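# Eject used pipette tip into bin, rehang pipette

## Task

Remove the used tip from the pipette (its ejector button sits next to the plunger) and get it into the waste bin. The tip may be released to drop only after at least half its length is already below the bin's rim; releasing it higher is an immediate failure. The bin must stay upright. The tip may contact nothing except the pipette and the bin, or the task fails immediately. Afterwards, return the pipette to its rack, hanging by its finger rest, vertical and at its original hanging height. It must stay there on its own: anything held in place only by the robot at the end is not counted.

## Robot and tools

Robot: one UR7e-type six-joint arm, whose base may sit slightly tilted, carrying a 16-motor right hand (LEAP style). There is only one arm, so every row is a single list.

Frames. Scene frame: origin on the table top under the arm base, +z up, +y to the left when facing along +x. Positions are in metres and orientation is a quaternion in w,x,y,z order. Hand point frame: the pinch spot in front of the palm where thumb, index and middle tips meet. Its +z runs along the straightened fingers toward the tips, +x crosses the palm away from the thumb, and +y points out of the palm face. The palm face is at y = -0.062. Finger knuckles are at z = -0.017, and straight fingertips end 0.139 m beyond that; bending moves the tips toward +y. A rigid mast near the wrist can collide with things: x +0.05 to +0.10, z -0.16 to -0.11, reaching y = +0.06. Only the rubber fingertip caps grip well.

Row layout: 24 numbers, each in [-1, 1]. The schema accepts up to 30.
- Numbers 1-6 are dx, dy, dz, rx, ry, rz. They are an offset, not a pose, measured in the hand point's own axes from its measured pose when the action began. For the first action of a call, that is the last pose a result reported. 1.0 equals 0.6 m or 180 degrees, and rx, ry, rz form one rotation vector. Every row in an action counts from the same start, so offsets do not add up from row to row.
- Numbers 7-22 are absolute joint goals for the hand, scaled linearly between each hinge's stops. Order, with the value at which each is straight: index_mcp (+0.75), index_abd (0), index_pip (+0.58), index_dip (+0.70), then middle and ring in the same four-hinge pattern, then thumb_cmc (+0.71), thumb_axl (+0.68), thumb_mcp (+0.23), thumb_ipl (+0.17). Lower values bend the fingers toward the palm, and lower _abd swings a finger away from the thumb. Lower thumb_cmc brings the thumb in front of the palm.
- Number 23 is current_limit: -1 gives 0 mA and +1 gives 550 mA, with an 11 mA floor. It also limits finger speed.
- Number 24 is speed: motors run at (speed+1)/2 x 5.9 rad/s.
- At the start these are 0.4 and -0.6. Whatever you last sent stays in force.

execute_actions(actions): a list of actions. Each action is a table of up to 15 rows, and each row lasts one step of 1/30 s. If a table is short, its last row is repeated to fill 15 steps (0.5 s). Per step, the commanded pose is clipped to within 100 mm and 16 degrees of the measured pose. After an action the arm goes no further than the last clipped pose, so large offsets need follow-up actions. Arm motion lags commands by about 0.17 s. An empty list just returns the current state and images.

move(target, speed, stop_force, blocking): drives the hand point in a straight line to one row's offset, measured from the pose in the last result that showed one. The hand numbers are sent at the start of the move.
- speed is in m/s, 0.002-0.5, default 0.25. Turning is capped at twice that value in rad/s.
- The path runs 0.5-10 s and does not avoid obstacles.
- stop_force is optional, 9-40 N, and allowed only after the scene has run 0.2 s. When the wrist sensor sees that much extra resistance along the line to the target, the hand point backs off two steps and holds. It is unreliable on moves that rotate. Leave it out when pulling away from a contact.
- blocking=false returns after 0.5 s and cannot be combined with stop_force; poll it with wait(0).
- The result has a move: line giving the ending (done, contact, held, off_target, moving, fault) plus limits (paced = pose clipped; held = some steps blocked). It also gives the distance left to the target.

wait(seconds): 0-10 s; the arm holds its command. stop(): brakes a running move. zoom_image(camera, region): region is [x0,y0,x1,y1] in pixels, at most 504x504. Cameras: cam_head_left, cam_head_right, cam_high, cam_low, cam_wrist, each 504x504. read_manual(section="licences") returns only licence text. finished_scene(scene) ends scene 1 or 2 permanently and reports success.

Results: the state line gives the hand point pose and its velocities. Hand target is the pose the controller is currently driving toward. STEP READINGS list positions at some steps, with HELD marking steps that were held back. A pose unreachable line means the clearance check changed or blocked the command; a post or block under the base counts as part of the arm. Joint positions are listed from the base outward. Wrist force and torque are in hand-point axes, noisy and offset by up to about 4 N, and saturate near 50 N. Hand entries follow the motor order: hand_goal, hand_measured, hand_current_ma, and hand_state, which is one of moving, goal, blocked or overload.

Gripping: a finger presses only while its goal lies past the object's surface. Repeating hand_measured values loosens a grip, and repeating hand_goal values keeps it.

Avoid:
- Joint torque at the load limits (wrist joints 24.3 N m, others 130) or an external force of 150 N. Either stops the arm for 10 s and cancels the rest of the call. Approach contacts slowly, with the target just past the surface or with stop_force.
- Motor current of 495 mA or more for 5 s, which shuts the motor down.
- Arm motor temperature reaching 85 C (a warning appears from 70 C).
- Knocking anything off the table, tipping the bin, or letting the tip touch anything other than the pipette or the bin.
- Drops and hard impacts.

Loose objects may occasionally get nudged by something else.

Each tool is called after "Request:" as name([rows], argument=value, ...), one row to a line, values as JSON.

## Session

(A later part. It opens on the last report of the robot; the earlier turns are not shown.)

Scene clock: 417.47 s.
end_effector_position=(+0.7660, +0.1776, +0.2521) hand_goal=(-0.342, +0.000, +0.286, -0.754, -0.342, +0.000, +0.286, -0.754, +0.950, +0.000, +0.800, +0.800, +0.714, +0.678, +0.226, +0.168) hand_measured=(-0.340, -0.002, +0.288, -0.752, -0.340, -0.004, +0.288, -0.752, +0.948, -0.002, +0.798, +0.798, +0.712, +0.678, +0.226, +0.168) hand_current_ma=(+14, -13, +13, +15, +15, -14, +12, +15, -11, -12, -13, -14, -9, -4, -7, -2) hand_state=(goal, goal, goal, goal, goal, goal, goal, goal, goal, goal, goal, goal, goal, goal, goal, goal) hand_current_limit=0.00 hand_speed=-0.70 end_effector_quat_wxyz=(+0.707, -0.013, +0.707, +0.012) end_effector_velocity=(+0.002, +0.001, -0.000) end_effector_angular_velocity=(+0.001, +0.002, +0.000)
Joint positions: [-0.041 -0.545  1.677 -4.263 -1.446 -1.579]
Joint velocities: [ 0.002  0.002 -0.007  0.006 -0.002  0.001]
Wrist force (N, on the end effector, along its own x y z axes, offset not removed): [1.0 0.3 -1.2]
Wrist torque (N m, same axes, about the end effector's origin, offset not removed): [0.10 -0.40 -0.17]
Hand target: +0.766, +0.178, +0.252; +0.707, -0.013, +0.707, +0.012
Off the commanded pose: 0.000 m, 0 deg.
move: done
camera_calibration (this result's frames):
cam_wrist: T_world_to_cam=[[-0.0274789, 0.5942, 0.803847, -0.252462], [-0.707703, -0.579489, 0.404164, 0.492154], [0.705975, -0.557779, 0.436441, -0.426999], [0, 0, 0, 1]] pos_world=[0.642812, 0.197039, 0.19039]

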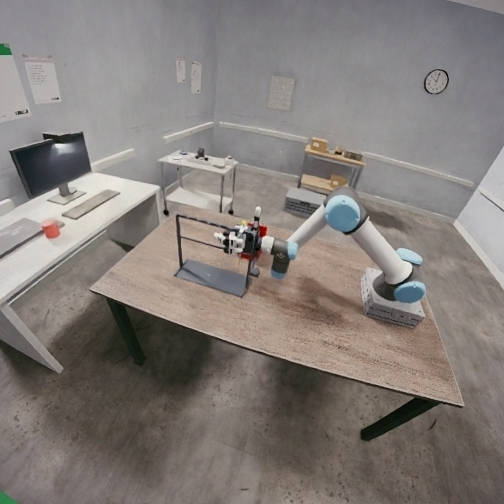

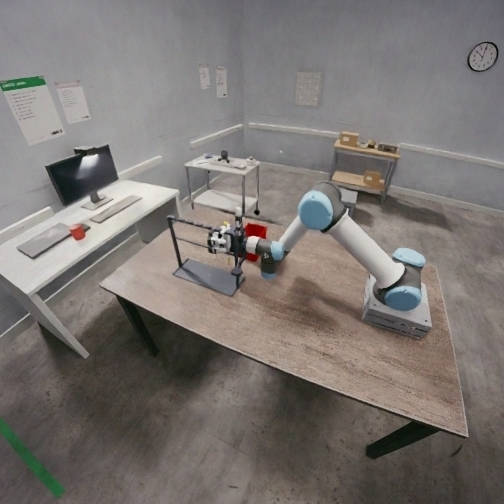

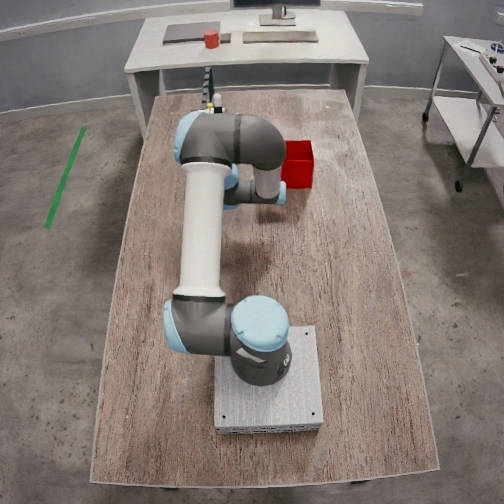

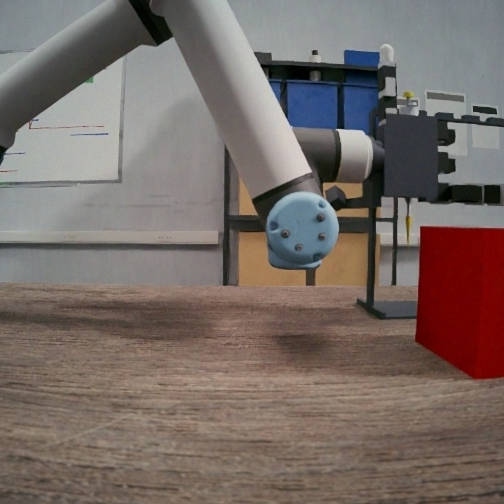

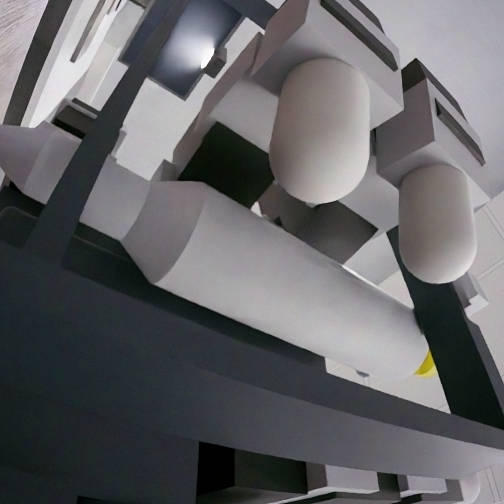

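Request:
execute_actions([
  [[0,0,0,0,0,0,-0.411,0,-0.007,-0.754,-0.411,0,-0.007,-0.754,0.95,0,0.8,0.8,0.714,0.678,0.226,0.168,0.0,-0.7]],
])

Scene clock: 424.93 s.
end_effector_position=(+0.7660, +0.1776, +0.2520) hand_goal=(-0.410, +0.000, -0.006, -0.754, -0.410, +0.000, -0.006, -0.754, +0.950, +0.000, +0.800, +0.800, +0.714, +0.678, +0.226, +0.168) hand_measured=(-0.408, -0.002, +0.000, -0.752, -0.408, -0.004, +0.000, -0.752, +0.948, -0.002, +0.798, +0.798, +0.712, +0.678, +0.226, +0.168) hand_current_ma=(+13, -13, +10, +15, +15, -14, +10, +15, -11, -12, -13, -14, -9, -4, -7, -2) hand_state=(goal, goal, moving, goal, goal, goal, moving, goal, goal, goal, goal, goal, goal, goal, goal, goal) hand_current_limit=0.00 hand_speed=-0.70 end_effector_quat_wxyz=(+0.707, -0.013, +0.707, +0.012) end_effector_velocity=(-0.000, -0.001, -0.000) end_effector_angular_velocity=(-0.000, +0.001, -0.002)
Joint positions: [-0.041 -0.545  1.677 -4.263 -1.446 -1.579]
Joint velocities: [-0.002 -0.     0.002 -0.    -0.    -0.   ]
Wrist force (N, on the end effector, along its own x y z axes, offset not removed): [-0.8 2.1 0.3]
Wrist torque (N m, same axes, about the end effector's origin, offset not removed): [0.19 -0.08 -0.23]
Hand target: +0.766, +0.178, +0.252; +0.707, -0.013, +0.707, +0.012
Off the commanded pose: 0.000 m, 0 deg.
Step readings (end_effector_position):
0: (+0.7662, +0.1777, +0.2521)
1: (+0.7662, +0.1777, +0.2521)
2: (+0.7662, +0.1777, +0.2521)
4: (+0.7662, +0.1777, +0.2520)
8: (+0.7660, +0.1777, +0.2519)
15: end_effector_position above
camera_calibration (this result's frames):
cam_wrist: T_world_to_cam=[[-0.0274367, 0.594193, 0.803854, -0.252468], [-0.707666, -0.579506, 0.404205, 0.49215], [0.706014, -0.557771, 0.43639, -0.426987], [0, 0, 0, 1]] pos_world=[0.64281, 0.197057, 0.190351]

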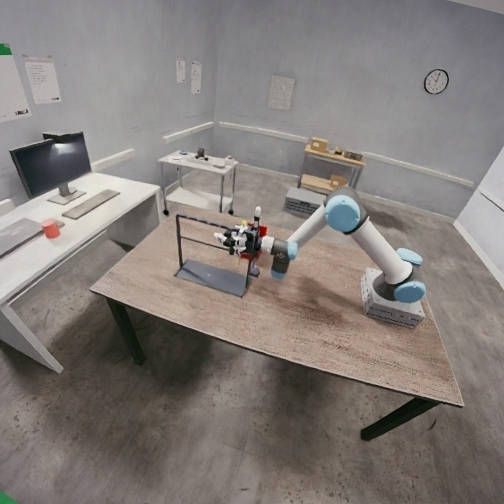

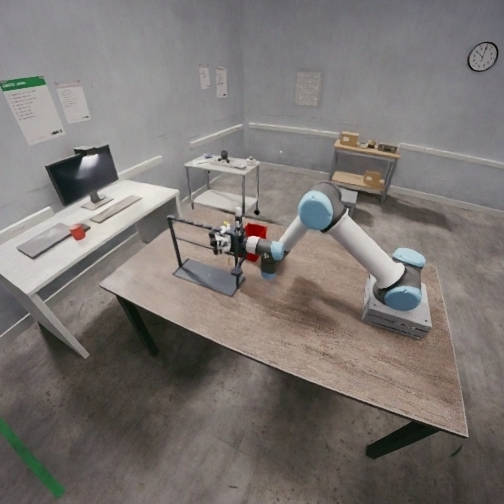

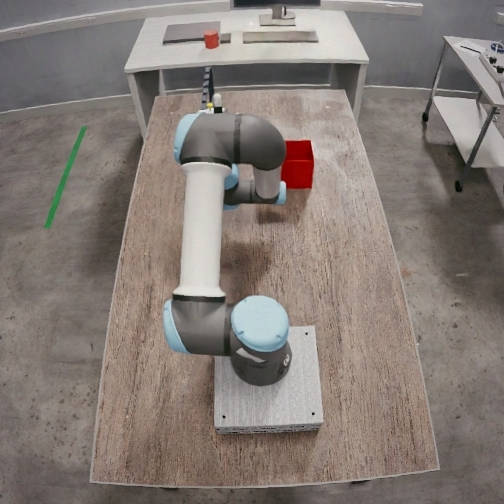

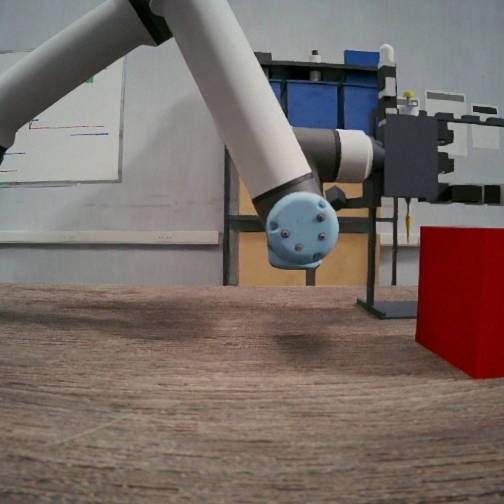

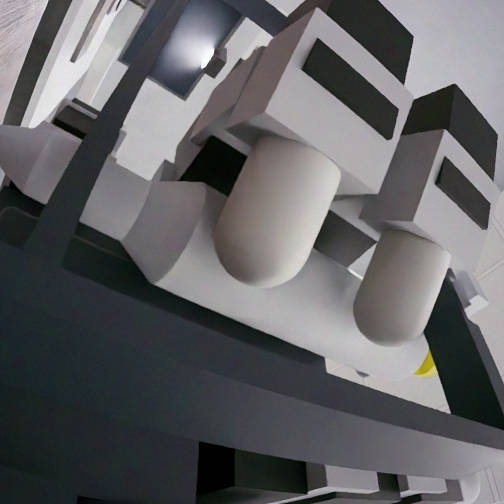

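Request:
execute_actions([
  [[0,0,0,0,0,0,-0.466,0,-0.007,-0.81,-0.466,0,-0.007,-0.81,0.95,0,0.8,0.8,0.714,0.678,0.226,0.168,0.0,-0.85]],
])

Scene clock: 430.87 s.
end_effector_position=(+0.7660, +0.1776, +0.2521) hand_goal=(-0.466, +0.000, -0.006, -0.810, -0.466, +0.000, -0.006, -0.810, +0.950, +0.000, +0.800, +0.800, +0.714, +0.678, +0.226, +0.168) hand_measured=(-0.464, -0.002, -0.004, -0.808, -0.464, -0.004, -0.004, -0.808, +0.948, -0.002, +0.798, +0.798, +0.712, +0.678, +0.226, +0.168) hand_current_ma=(+14, -13, +14, +15, +16, -14, +14, +15, -11, -12, -13, -14, -9, -4, -7, -2) hand_state=(goal, goal, goal, goal, goal, goal, goal, goal, goal, goal, goal, goal, goal, goal, goal, goal) hand_current_limit=0.00 hand_speed=-0.85 end_effector_quat_wxyz=(+0.707, -0.013, +0.707, +0.012) end_effector_velocity=(+0.000, -0.001, -0.000) end_effector_angular_velocity=(-0.000, +0.000, -0.000)
Joint positions: [-0.041 -0.545  1.677 -4.263 -1.446 -1.579]
Joint velocities: [-0.001 -0.     0.    -0.     0.    -0.   ]
Wrist force (N, on the end effector, along its own x y z axes, offset not removed): [1.7 3.0 -0.4]
Wrist torque (N m, same axes, about the end effector's origin, offset not removed): [0.25 -0.52 0.00]
Hand target: +0.766, +0.178, +0.252; +0.707, -0.013, +0.707, +0.012
Off the commanded pose: 0.000 m, 0 deg.
Step readings (end_effector_position):
0: (+0.7660, +0.1776, +0.2521)
1: (+0.7660, +0.1776, +0.2521)
2: (+0.7660, +0.1776, +0.2521)
4: (+0.7660, +0.1776, +0.2521)
8: (+0.7660, +0.1776, +0.2521)
15: end_effector_position above
camera_calibration (this result's frames):
cam_wrist: T_world_to_cam=[[-0.0274788, 0.594198, 0.803849, -0.252462], [-0.707703, -0.579491, 0.404162, 0.492154], [0.705975, -0.557781, 0.436439, -0.426998], [0, 0, 0, 1]] pos_world=[0.642812, 0.19704, 0.190391]

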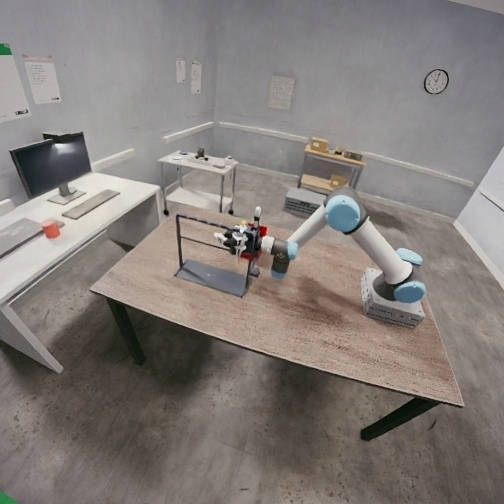

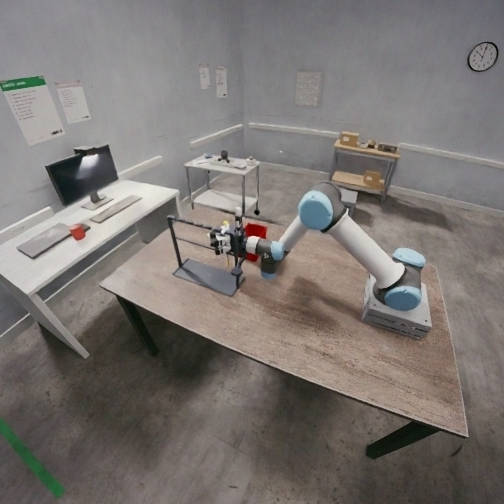

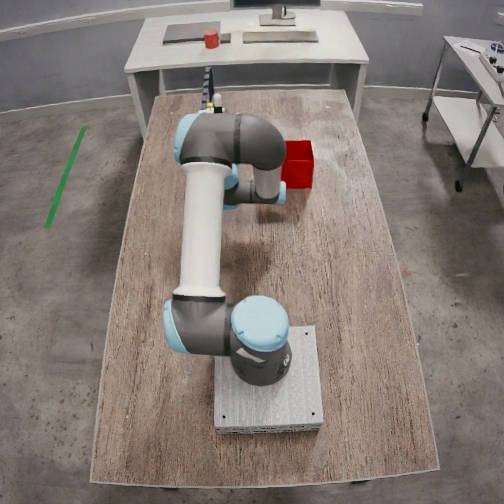

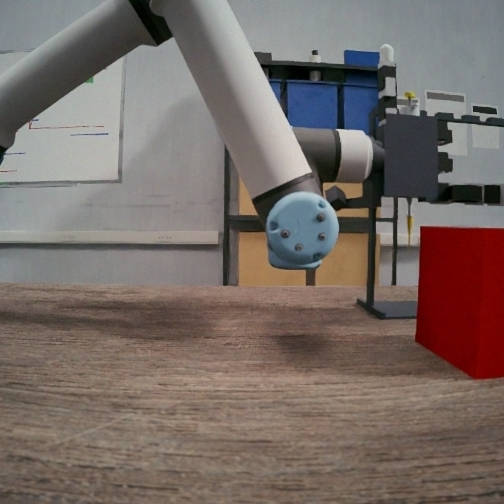

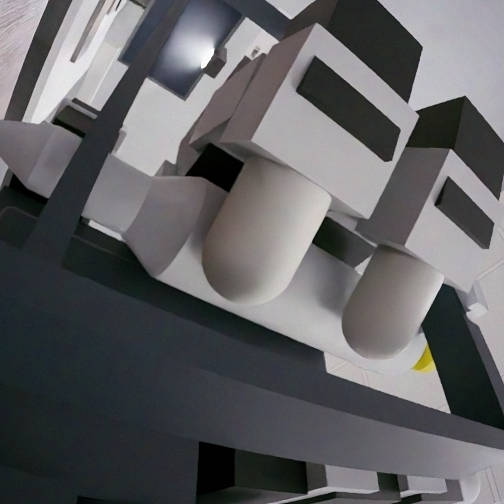

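Request:
zoom_image(camera="cam_low", region=[370, 80, 470, 250])

Request:
zoom_image(camera="cam_head_left", region=[205, 205, 275, 275])

Region (370, 80, 470, 250) of cam_low's 504x504 image, scaled by 2.965, with more detail than that image has; it fills the left 296 columns of this view, and the rest is white.

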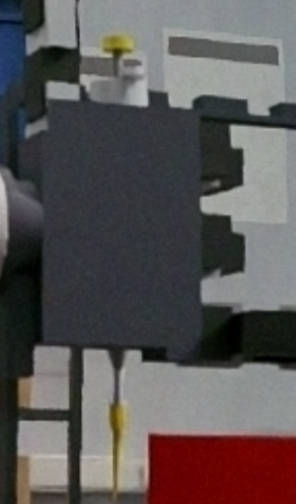

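Region (205, 205, 275, 275) of cam_head_left's 504x504 image, scaled by 7.200, with more detail than that image has.

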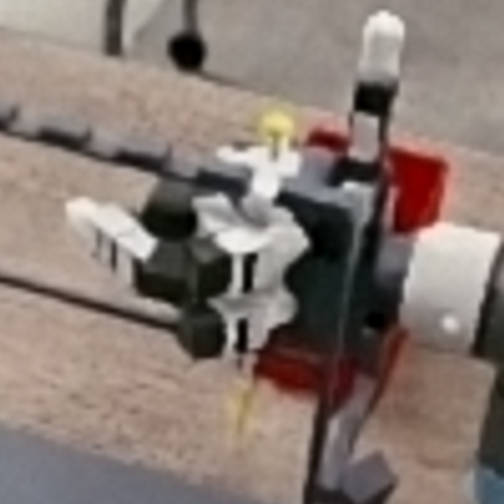

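Request:
execute_actions([
  [[0,0,0,0,0,0,-0.466,0,-0.226,-0.87,-0.466,0,-0.226,-0.87,0.95,0,0.8,0.8,0.714,0.678,0.226,0.168,0.0,-0.8]],
  [[0,0,0,0,0,0,-0.466,0,-0.226,-0.87,-0.466,0,-0.226,-0.87,0.95,0,0.8,0.8,0.714,0.678,0.226,0.168,0.0,-0.8]],
])

Scene clock: 451.47 s.
end_effector_position=(+0.7660, +0.1776, +0.2520) hand_goal=(-0.466, +0.000, -0.226, -0.870, -0.466, +0.000, -0.226, -0.870, +0.950, +0.000, +0.800, +0.800, +0.714, +0.678, +0.226, +0.168) hand_measured=(-0.462, -0.002, -0.064, -0.838, -0.464, -0.004, -0.060, -0.830, +0.948, -0.002, +0.798, +0.798, +0.712, +0.678, +0.226, +0.168) hand_current_ma=(+19, -13, +275, +164, +14, -14, +275, +199, -11, -12, -13, -14, -9, -4, -7, -2) hand_state=(goal, goal, blocked, blocked, goal, goal, blocked, blocked, goal, goal, goal, goal, goal, goal, goal, goal) hand_current_limit=0.00 hand_speed=-0.80 end_effector_quat_wxyz=(+0.707, -0.013, +0.707, +0.012) end_effector_velocity=(+0.000, +0.000, +0.002) end_effector_angular_velocity=(-0.000, -0.002, -0.000)
Joint positions: [-0.041 -0.545  1.677 -4.263 -1.446 -1.579]
Joint velocities: [ 0.    -0.003  0.     0.001 -0.001 -0.   ]
Wrist force (N, on the end effector, along its own x y z axes, offset not removed): [-1.1 4.1 1.5]
Wrist torque (N m, same axes, about the end effector's origin, offset not removed): [0.36 -0.22 -0.21]
Hand target: +0.766, +0.178, +0.252; +0.707, -0.013, +0.707, +0.012
Off the commanded pose: 0.000 m, 0 deg.
Step readings (end_effector_position; steps 1 to 15: 1st action; 16 to 30: 2nd action):
0: (+0.7660, +0.1776, +0.2520)
1: (+0.7660, +0.1776, +0.2520)
2: (+0.7660, +0.1776, +0.2520)
4: (+0.7660, +0.1776, +0.2520)
8: (+0.7660, +0.1776, +0.2520)
15: (+0.7660, +0.1776, +0.2520)
16: (+0.7660, +0.1776, +0.2520)
17: (+0.7660, +0.1776, +0.2520)
19: (+0.7660, +0.1776, +0.2520)
23: (+0.7660, +0.1776, +0.2520)
30: end_effector_position above
camera_calibration (this result's frames):
cam_wrist: T_world_to_cam=[[-0.0274578, 0.594194, 0.803853, -0.252457], [-0.707666, -0.579513, 0.404194, 0.492152], [0.706013, -0.557762, 0.436403, -0.426989], [0, 0, 0, 1]] pos_world=[0.642807, 0.197059, 0.190353]

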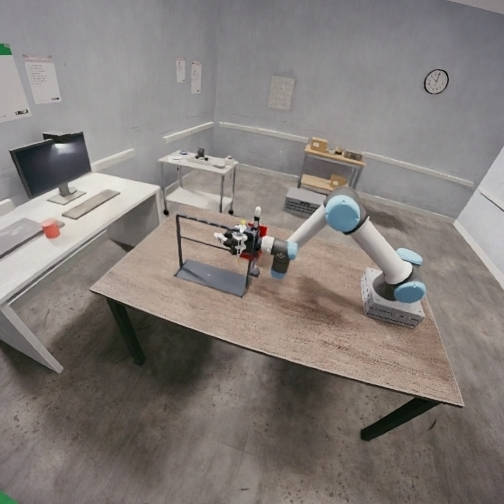

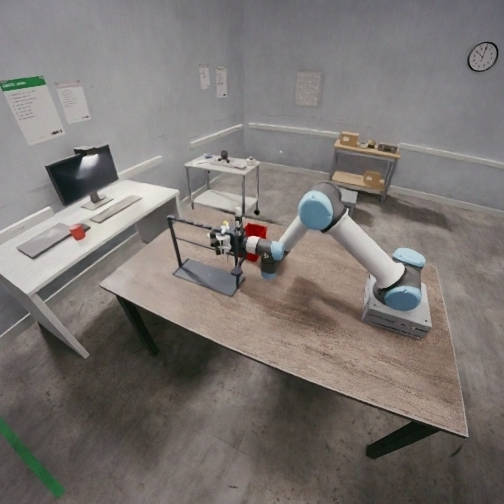

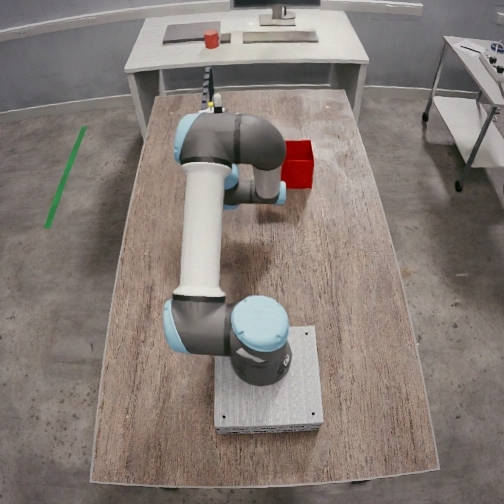

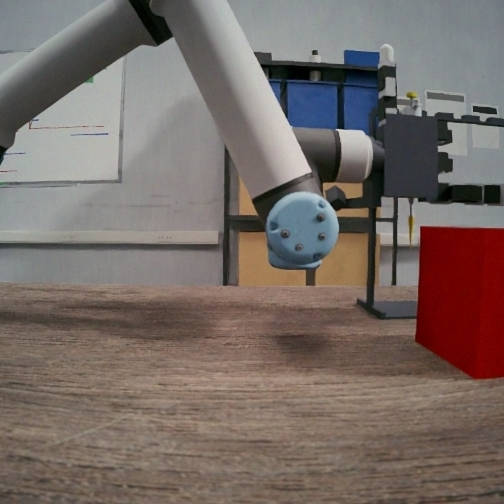

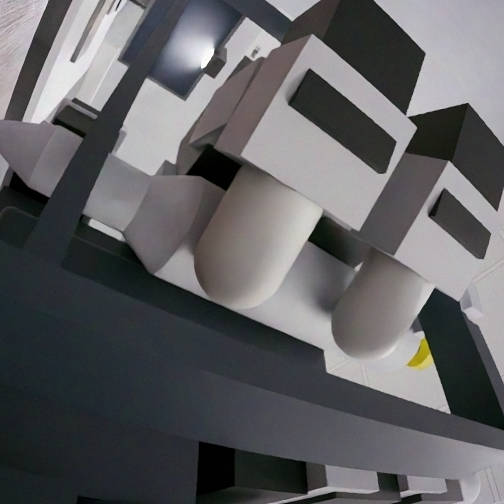

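Request:
zoom_image(camera="cam_low", region=[380, 80, 440, 140])

Request:
zoom_image(camera="cam_head_left", region=[225, 212, 265, 252])

Request:
zoom_image(camera="cam_wrist", region=[330, 230, 504, 420])

Region (380, 80, 440, 140) of cam_low's 504x504 image, scaled by 8.400, with more detail than that image has.

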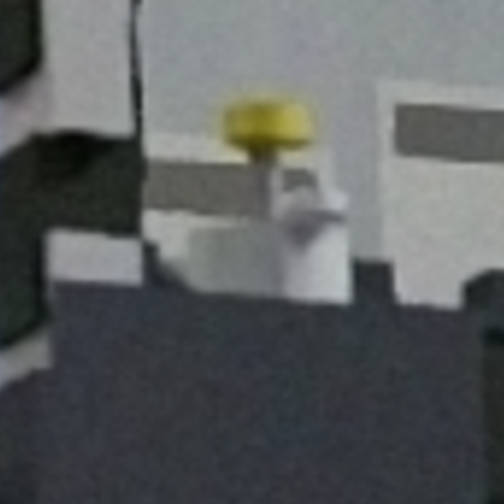

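Region (225, 212, 265, 252) of cam_head_left's 504x504 image, scaled by 12.600, with more detail than that image has.

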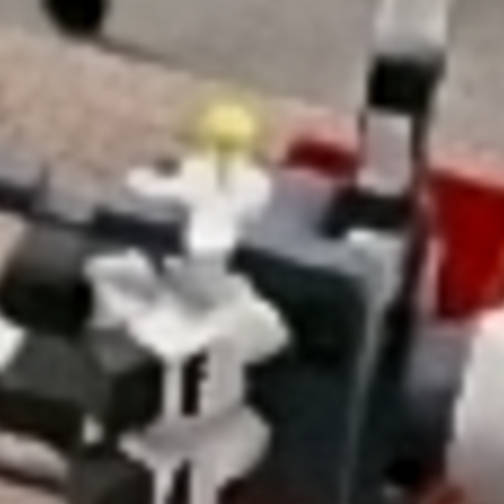

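Region (330, 230, 504, 420) of cam_wrist's 504x504 image, scaled by 2.653, with more detail than that image has; it fills the left 462 columns of this view, and the rest is white.

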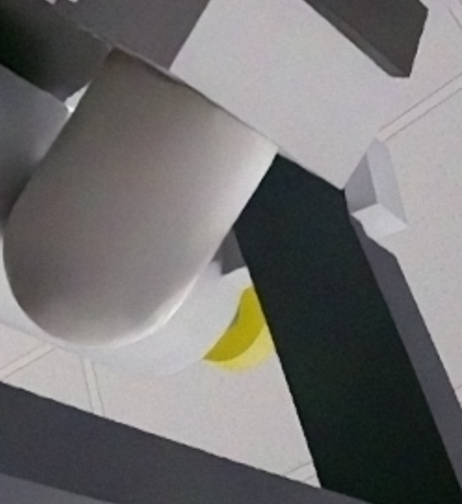

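Request:
execute_actions([
  [[0,0,0,0,0,0,-0.466,0,0.14,-0.81,-0.466,0,0.14,-0.81,0.95,0,0.8,0.8,0.714,0.678,0.226,0.168,0.0,-0.6]],
  [[0,0.002,-0.003,0,0,0,-0.466,0,0.14,-0.81,-0.466,0,0.14,-0.81,0.95,0,0.8,0.8,0.714,0.678,0.226,0.168,0.0,-0.6],[0,0.002,-0.003,0,0,0,-0.466,0,0.14,-0.81,-0.466,0,0.14,-0.81,0.95,0,0.8,0.8,0.714,0.678,0.226,0.168,0.0,-0.6],[0,0.002,-0.003,0,0,0,-0.466,0,0.14,-0.81,-0.466,0,0.14,-0.81,0.95,0,0.8,0.8,0.714,0.678,0.226,0.168,0.0,-0.6],[0,0.004,-0.005,0,0,0,-0.466,0,0.14,-0.81,-0.466,0,0.14,-0.81,0.95,0,0.8,0.8,0.714,0.678,0.226,0.168,0.0,-0.6],[0,0.004,-0.005,0,0,0,-0.466,0,0.14,-0.81,-0.466,0,0.14,-0.81,0.95,0,0.8,0.8,0.714,0.678,0.226,0.168,0.0,-0.6],[0,0.004,-0.005,0,0,0,-0.466,0,0.14,-0.81,-0.466,0,0.14,-0.81,0.95,0,0.8,0.8,0.714,0.678,0.226,0.168,0.0,-0.6],[0,0.006,-0.0075,0,0,0,-0.466,0,0.14,-0.81,-0.466,0,0.14,-0.81,0.95,0,0.8,0.8,0.714,0.678,0.226,0.168,0.0,-0.6]],
])

Request:
zoom_image(camera="cam_low", region=[380, 80, 440, 140])

Scene clock: 482.73 s.
end_effector_position=(+0.7615, +0.1809, +0.2520) hand_goal=(-0.466, +0.000, +0.140, -0.810, -0.466, +0.000, +0.140, -0.810, +0.950, +0.000, +0.800, +0.800, +0.714, +0.678, +0.226, +0.168) hand_measured=(-0.464, -0.002, +0.138, -0.812, -0.464, -0.004, +0.138, -0.810, +0.948, -0.002, +0.798, +0.798, +0.712, +0.678, +0.226, +0.168) hand_current_ma=(+14, -13, -14, -7, +14, -14, -14, +1, -11, -12, -13, -14, -9, -4, -7, -2) hand_state=(goal, goal, goal, goal, goal, goal, goal, goal, goal, goal, goal, goal, goal, goal, goal, goal) hand_current_limit=0.00 hand_speed=-0.60 end_effector_quat_wxyz=(+0.707, -0.013, +0.707, +0.012) end_effector_velocity=(-0.002, +0.001, +0.001) end_effector_angular_velocity=(+0.000, -0.001, +0.000)
Joint positions: [-0.035 -0.549  1.69  -4.271 -1.451 -1.579]
Joint velocities: [ 0.002 -0.002  0.005 -0.004 -0.002  0.   ]
Wrist force (N, on the end effector, along its own x y z axes, offset not removed): [0.4 0.6 0.7]
Wrist torque (N m, same axes, about the end effector's origin, offset not removed): [0.03 -0.42 -0.09]
Hand target: +0.761, +0.181, +0.252; +0.707, -0.013, +0.707, +0.012
Off the commanded pose: 0.000 m, 0 deg.
Step readings (end_effector_position; steps 1 to 15: 1st action; 16 to 30: 2nd action):
0: (+0.7660, +0.1776, +0.2520)
1: (+0.7660, +0.1776, +0.2520)
2: (+0.7660, +0.1776, +0.2520)
4: (+0.7660, +0.1776, +0.2520)
8: (+0.7660, +0.1776, +0.2520)
15: (+0.7660, +0.1776, +0.2520)
16: (+0.7660, +0.1776, +0.2520)
17: (+0.7658, +0.1778, +0.2519)
19: (+0.7651, +0.1782, +0.2519)
23: (+0.7633, +0.1796, +0.2520)
30: end_effector_position above
camera_calibration (this result's frames):
cam_wrist: T_world_to_cam=[[-0.0274531, 0.5942, 0.803849, -0.254523], [-0.707655, -0.579518, 0.404208, 0.490919], [0.706025, -0.557751, 0.436398, -0.42205], [0, 0, 0, 1]] pos_world=[0.638391, 0.200335, 0.190347]

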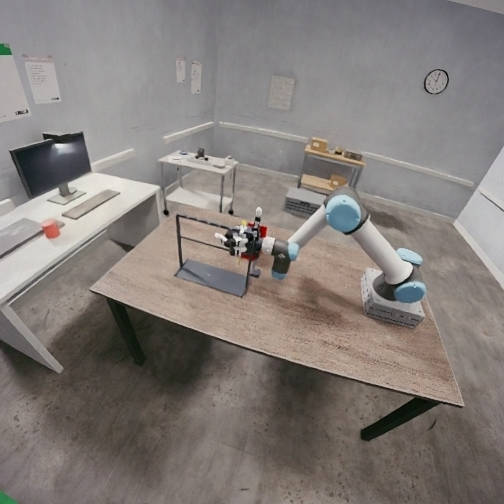

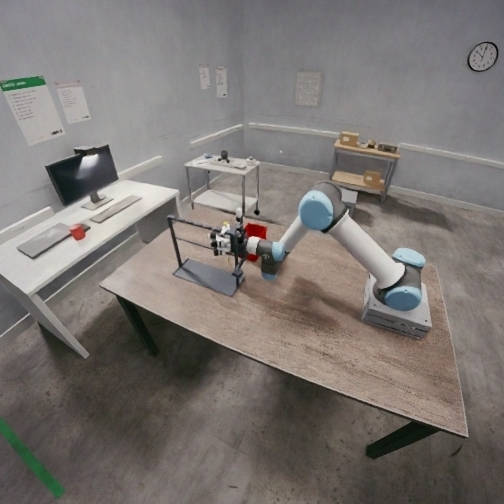

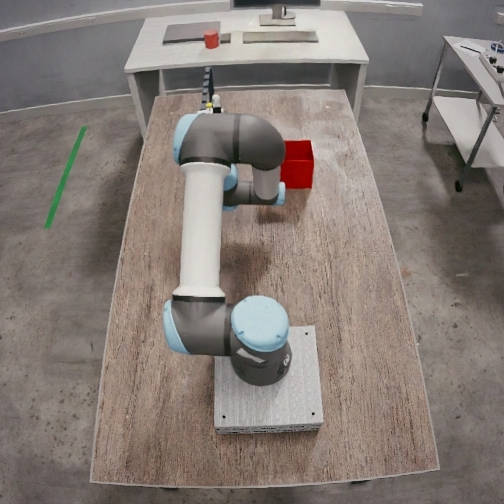

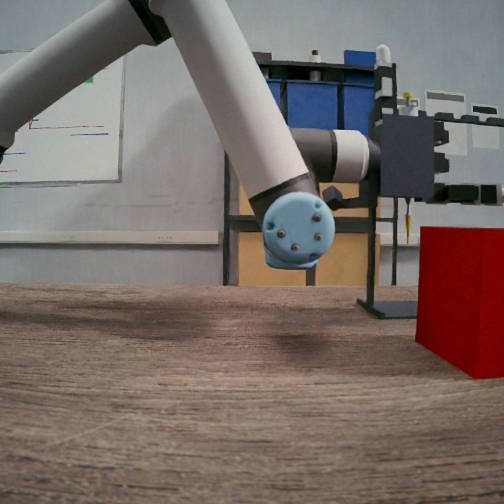

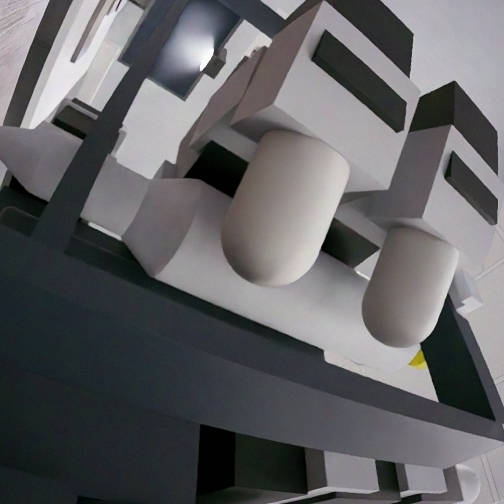

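Region (380, 80, 440, 140) of cam_low's 504x504 image, scaled by 8.400, with more detail than that image has.

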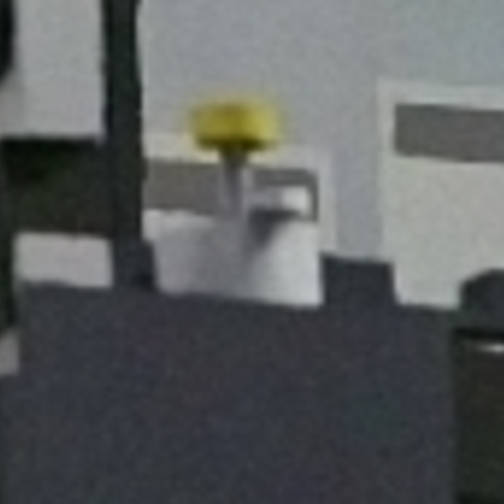

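Request:
execute_actions([
  [[0,0,-0.002,0,0,0,-0.466,0,0.14,-0.81,-0.466,0,0.14,-0.81,0.95,0,0.8,0.8,0.714,0.678,0.226,0.168,0.0,-0.6],[0,0,-0.002,0,0,0,-0.466,0,0.14,-0.81,-0.466,0,0.14,-0.81,0.95,0,0.8,0.8,0.714,0.678,0.226,0.168,0.0,-0.6],[0,0,-0.002,0,0,0,-0.466,0,0.14,-0.81,-0.466,0,0.14,-0.81,0.95,0,0.8,0.8,0.714,0.678,0.226,0.168,0.0,-0.6],[0,0,-0.004,0,0,0,-0.466,0,0.14,-0.81,-0.466,0,0.14,-0.81,0.95,0,0.8,0.8,0.714,0.678,0.226,0.168,0.0,-0.6],[0,0,-0.004,0,0,0,-0.466,0,0.14,-0.81,-0.466,0,0.14,-0.81,0.95,0,0.8,0.8,0.714,0.678,0.226,0.168,0.0,-0.6],[0,0,-0.004,0,0,0,-0.466,0,0.14,-0.81,-0.466,0,0.14,-0.81,0.95,0,0.8,0.8,0.714,0.678,0.226,0.168,0.0,-0.6],[0,0,-0.0055,0,0,0,-0.466,0,0.14,-0.81,-0.466,0,0.14,-0.81,0.95,0,0.8,0.8,0.714,0.678,0.226,0.168,0.0,-0.6]],
])

Request:
zoom_image(camera="cam_low", region=[380, 80, 440, 140])

Request:
zoom_image(camera="cam_wrist", region=[330, 230, 504, 420])

Scene clock: 502.80 s.
end_effector_position=(+0.7584, +0.1808, +0.2520) hand_goal=(-0.466, +0.000, +0.140, -0.810, -0.466, +0.000, +0.140, -0.810, +0.950, +0.000, +0.800, +0.800, +0.714, +0.678, +0.226, +0.168) hand_measured=(-0.464, -0.002, +0.138, -0.812, -0.464, -0.004, +0.138, -0.810, +0.948, -0.002, +0.798, +0.798, +0.712, +0.678, +0.226, +0.168) hand_current_ma=(+14, -13, -14, -7, +14, -14, -14, +1, -11, -12, -13, -14, -9, -4, -7, -2) hand_state=(goal, goal, goal, goal, goal, goal, goal, goal, goal, goal, goal, goal, goal, goal, goal, goal) hand_current_limit=0.00 hand_speed=-0.60 end_effector_quat_wxyz=(+0.707, -0.013, +0.707, +0.012) end_effector_velocity=(-0.002, -0.001, -0.001) end_effector_angular_velocity=(-0.000, +0.003, -0.002)
Joint positions: [-0.036 -0.553  1.7   -4.278 -1.451 -1.579]
Joint velocities: [-0.002 -0.002  0.008 -0.002  0.    -0.001]
Wrist force (N, on the end effector, along its own x y z axes, offset not removed): [-0.1 2.6 -1.6]
Wrist torque (N m, same axes, about the end effector's origin, offset not removed): [0.34 -0.29 -0.17]
Hand target: +0.758, +0.181, +0.252; +0.707, -0.013, +0.707, +0.012
Off the commanded pose: 0.000 m, 0 deg.
Step readings (end_effector_position):
0: (+0.7613, +0.1811, +0.2520)
1: (+0.7613, +0.1811, +0.2520)
2: (+0.7612, +0.1811, +0.2520)
4: (+0.7608, +0.1811, +0.2520)
8: (+0.7595, +0.1809, +0.2520)
15: end_effector_position above
camera_calibration (this result's frames):
cam_wrist: T_world_to_cam=[[-0.0274622, 0.594185, 0.80386, -0.254548], [-0.707647, -0.579535, 0.404196, 0.488619], [0.706032, -0.557749, 0.436389, -0.41988], [0, 0, 0, 1]] pos_world=[0.635229, 0.200232, 0.190353]

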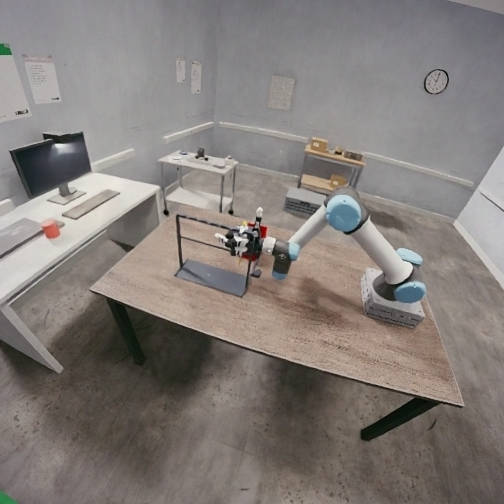

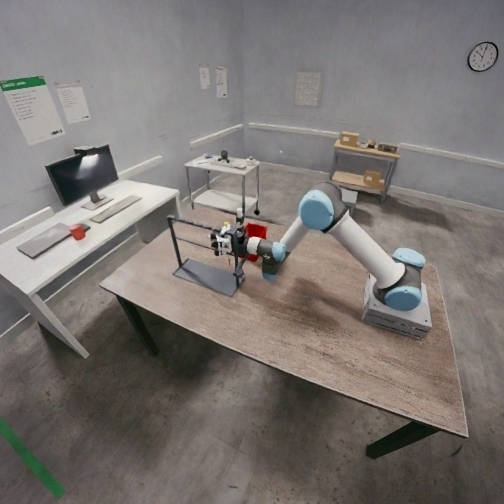

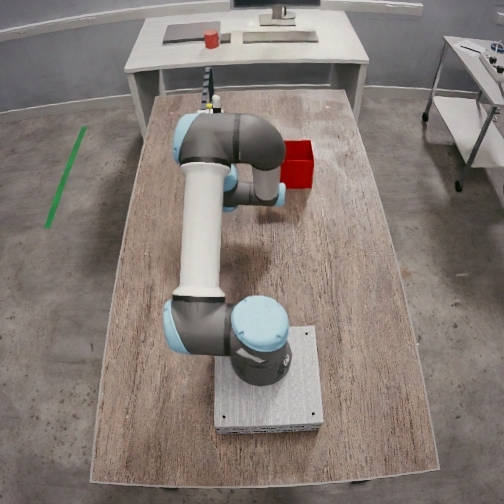

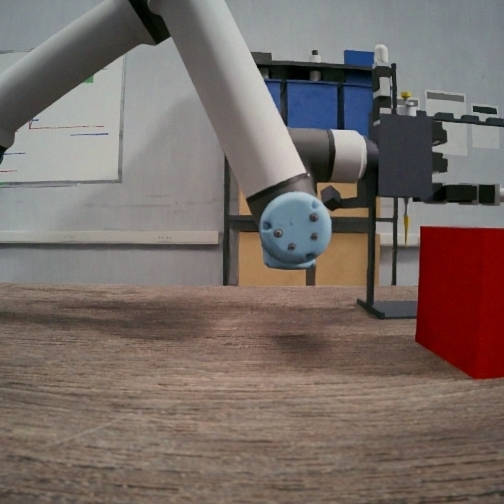

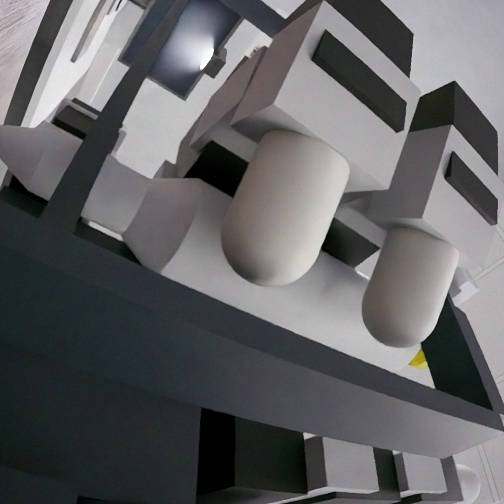

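Region (380, 80, 440, 140) of cam_low's 504x504 image, scaled by 8.400, with more detail than that image has.

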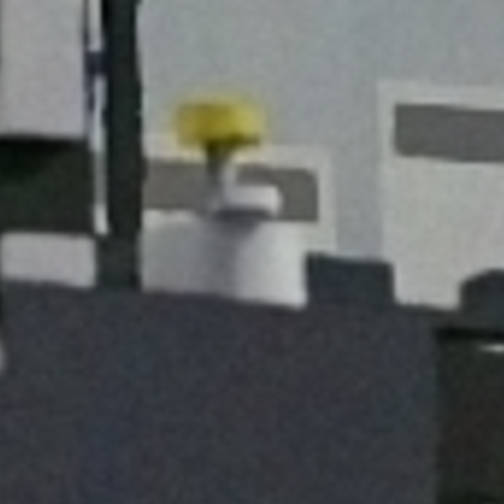

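Region (330, 230, 504, 420) of cam_wrist's 504x504 image, scaled by 2.653, with more detail than that image has; it fills the left 462 columns of this view, and the rest is white.

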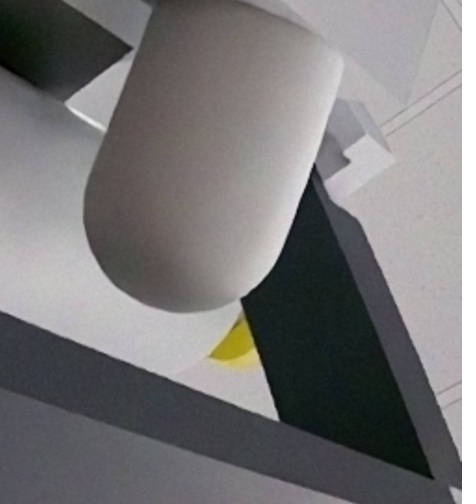

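Request:
execute_actions([
  [[0,0,0,0,0,0,-0.466,0,-0.1,-0.84,-0.466,0,-0.1,-0.84,0.95,0,0.8,0.8,0.714,0.678,0.226,0.168,0.0,-0.75]],
  [[0,0,0,0,0,0,-0.49,0,-0.3,-0.97,-0.49,0,-0.3,-0.97,0.95,0,0.8,0.8,0.714,0.678,0.226,0.168,0.65,-0.8]],
  [[0,0,0,0,0,0,-0.49,0,-0.3,-0.97,-0.49,0,-0.3,-0.97,0.95,0,0.8,0.8,0.714,0.678,0.226,0.168,0.65,-0.8]],
])

Request:
zoom_image(camera="cam_low", region=[380, 80, 440, 140])

Scene clock: 516.63 s.
end_effector_position=(+0.7584, +0.1808, +0.2521) hand_goal=(-0.490, +0.000, -0.300, -0.970, -0.490, +0.000, -0.300, -0.970, +0.950, +0.000, +0.800, +0.800, +0.714, +0.678, +0.226, +0.168) hand_measured=(-0.460, -0.002, -0.084, -0.830, -0.460, -0.004, -0.084, -0.830, +0.948, -0.002, +0.798, +0.798, +0.712, +0.678, +0.226, +0.168) hand_current_ma=(+173, -13, +454, +454, +157, -14, +454, +454, -11, -12, -13, -14, -9, -4, -7, -2) hand_state=(blocked, goal, blocked, blocked, blocked, goal, blocked, blocked, goal, goal, goal, goal, goal, goal, goal, goal) hand_current_limit=0.65 hand_speed=-0.80 end_effector_quat_wxyz=(+0.707, -0.013, +0.707, +0.012) end_effector_velocity=(-0.000, -0.001, +0.000) end_effector_angular_velocity=(+0.000, +0.001, -0.001)
Joint positions: [-0.036 -0.553  1.7   -4.278 -1.451 -1.579]
Joint velocities: [-0.001 -0.001  0.002  0.     0.     0.   ]
Wrist force (N, on the end effector, along its own x y z axes, offset not removed): [1.1 3.4 -0.2]
Wrist torque (N m, same axes, about the end effector's origin, offset not removed): [0.40 -0.62 -0.09]
Hand target: +0.758, +0.181, +0.252; +0.707, -0.013, +0.707, +0.012
Off the commanded pose: 0.000 m, 0 deg.
Step readings (end_effector_position; steps 1 to 15: 1st action; 16 to 30: 2nd action; 31 to 45: 3rd action):
0: (+0.7582, +0.1808, +0.2520)
1: (+0.7582, +0.1808, +0.2520)
2: (+0.7582, +0.1808, +0.2520)
4: (+0.7582, +0.1808, +0.2520)
8: (+0.7583, +0.1808, +0.2521)
15: (+0.7584, +0.1808, +0.2521)
16: (+0.7584, +0.1808, +0.2521)
17: (+0.7584, +0.1808, +0.2521)
19: (+0.7584, +0.1808, +0.2521)
23: (+0.7584, +0.1808, +0.2521)
30: (+0.7584, +0.1808, +0.2521)
31: (+0.7584, +0.1808, +0.2521)
32: (+0.7584, +0.1808, +0.2521)
34: (+0.7584, +0.1808, +0.2521)
38: (+0.7584, +0.1808, +0.2521)
45: end_effector_position above
camera_calibration (this result's frames):
cam_wrist: T_world_to_cam=[[-0.027589, 0.594196, 0.803847, -0.254519], [-0.707724, -0.579519, 0.404085, 0.488641], [0.70595, -0.557753, 0.436515, -0.419915], [0, 0, 0, 1]] pos_world=[0.63524, 0.200202, 0.190441]

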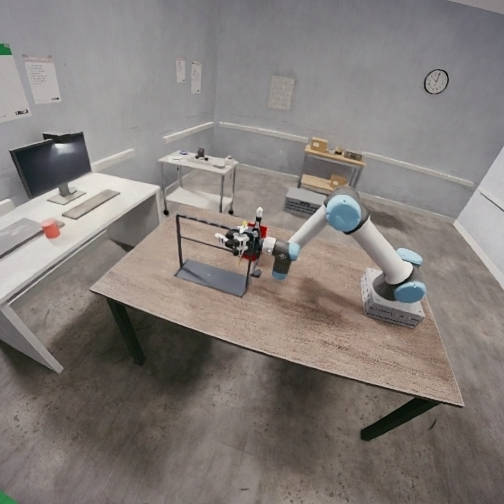

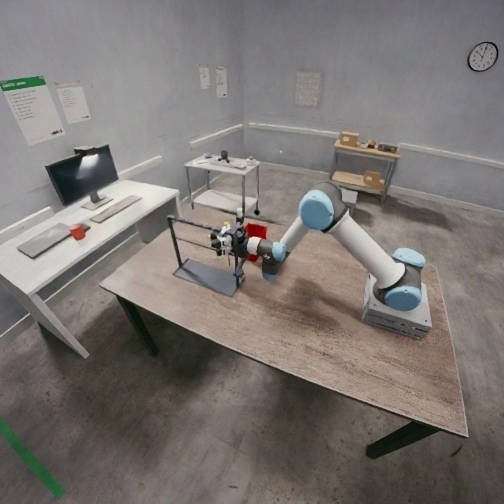

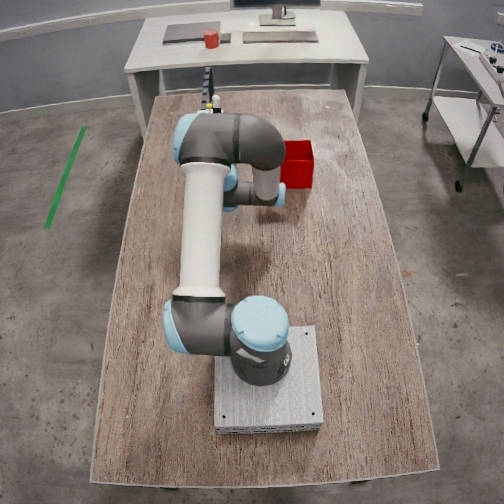

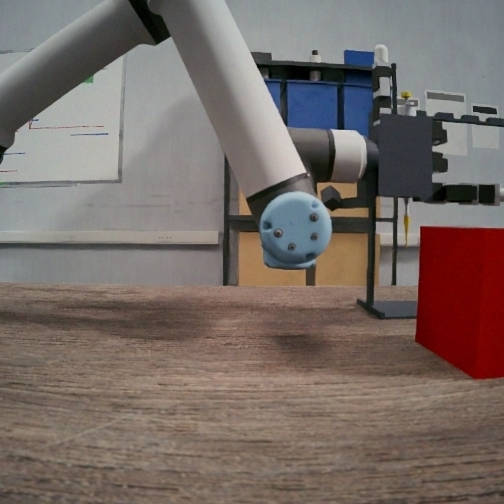

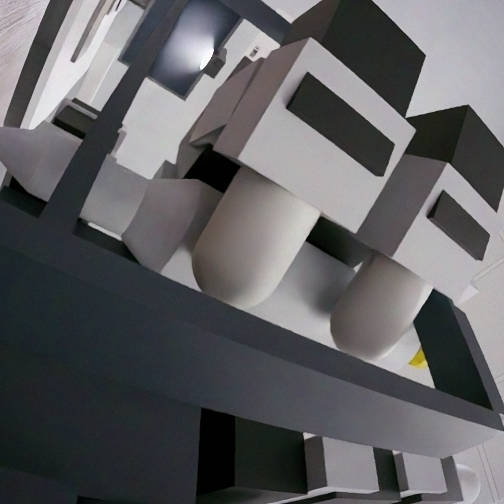

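Region (380, 80, 440, 140) of cam_low's 504x504 image, scaled by 8.400, with more detail than that image has.

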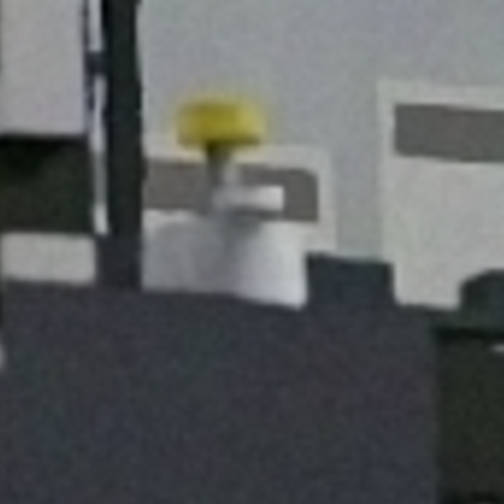

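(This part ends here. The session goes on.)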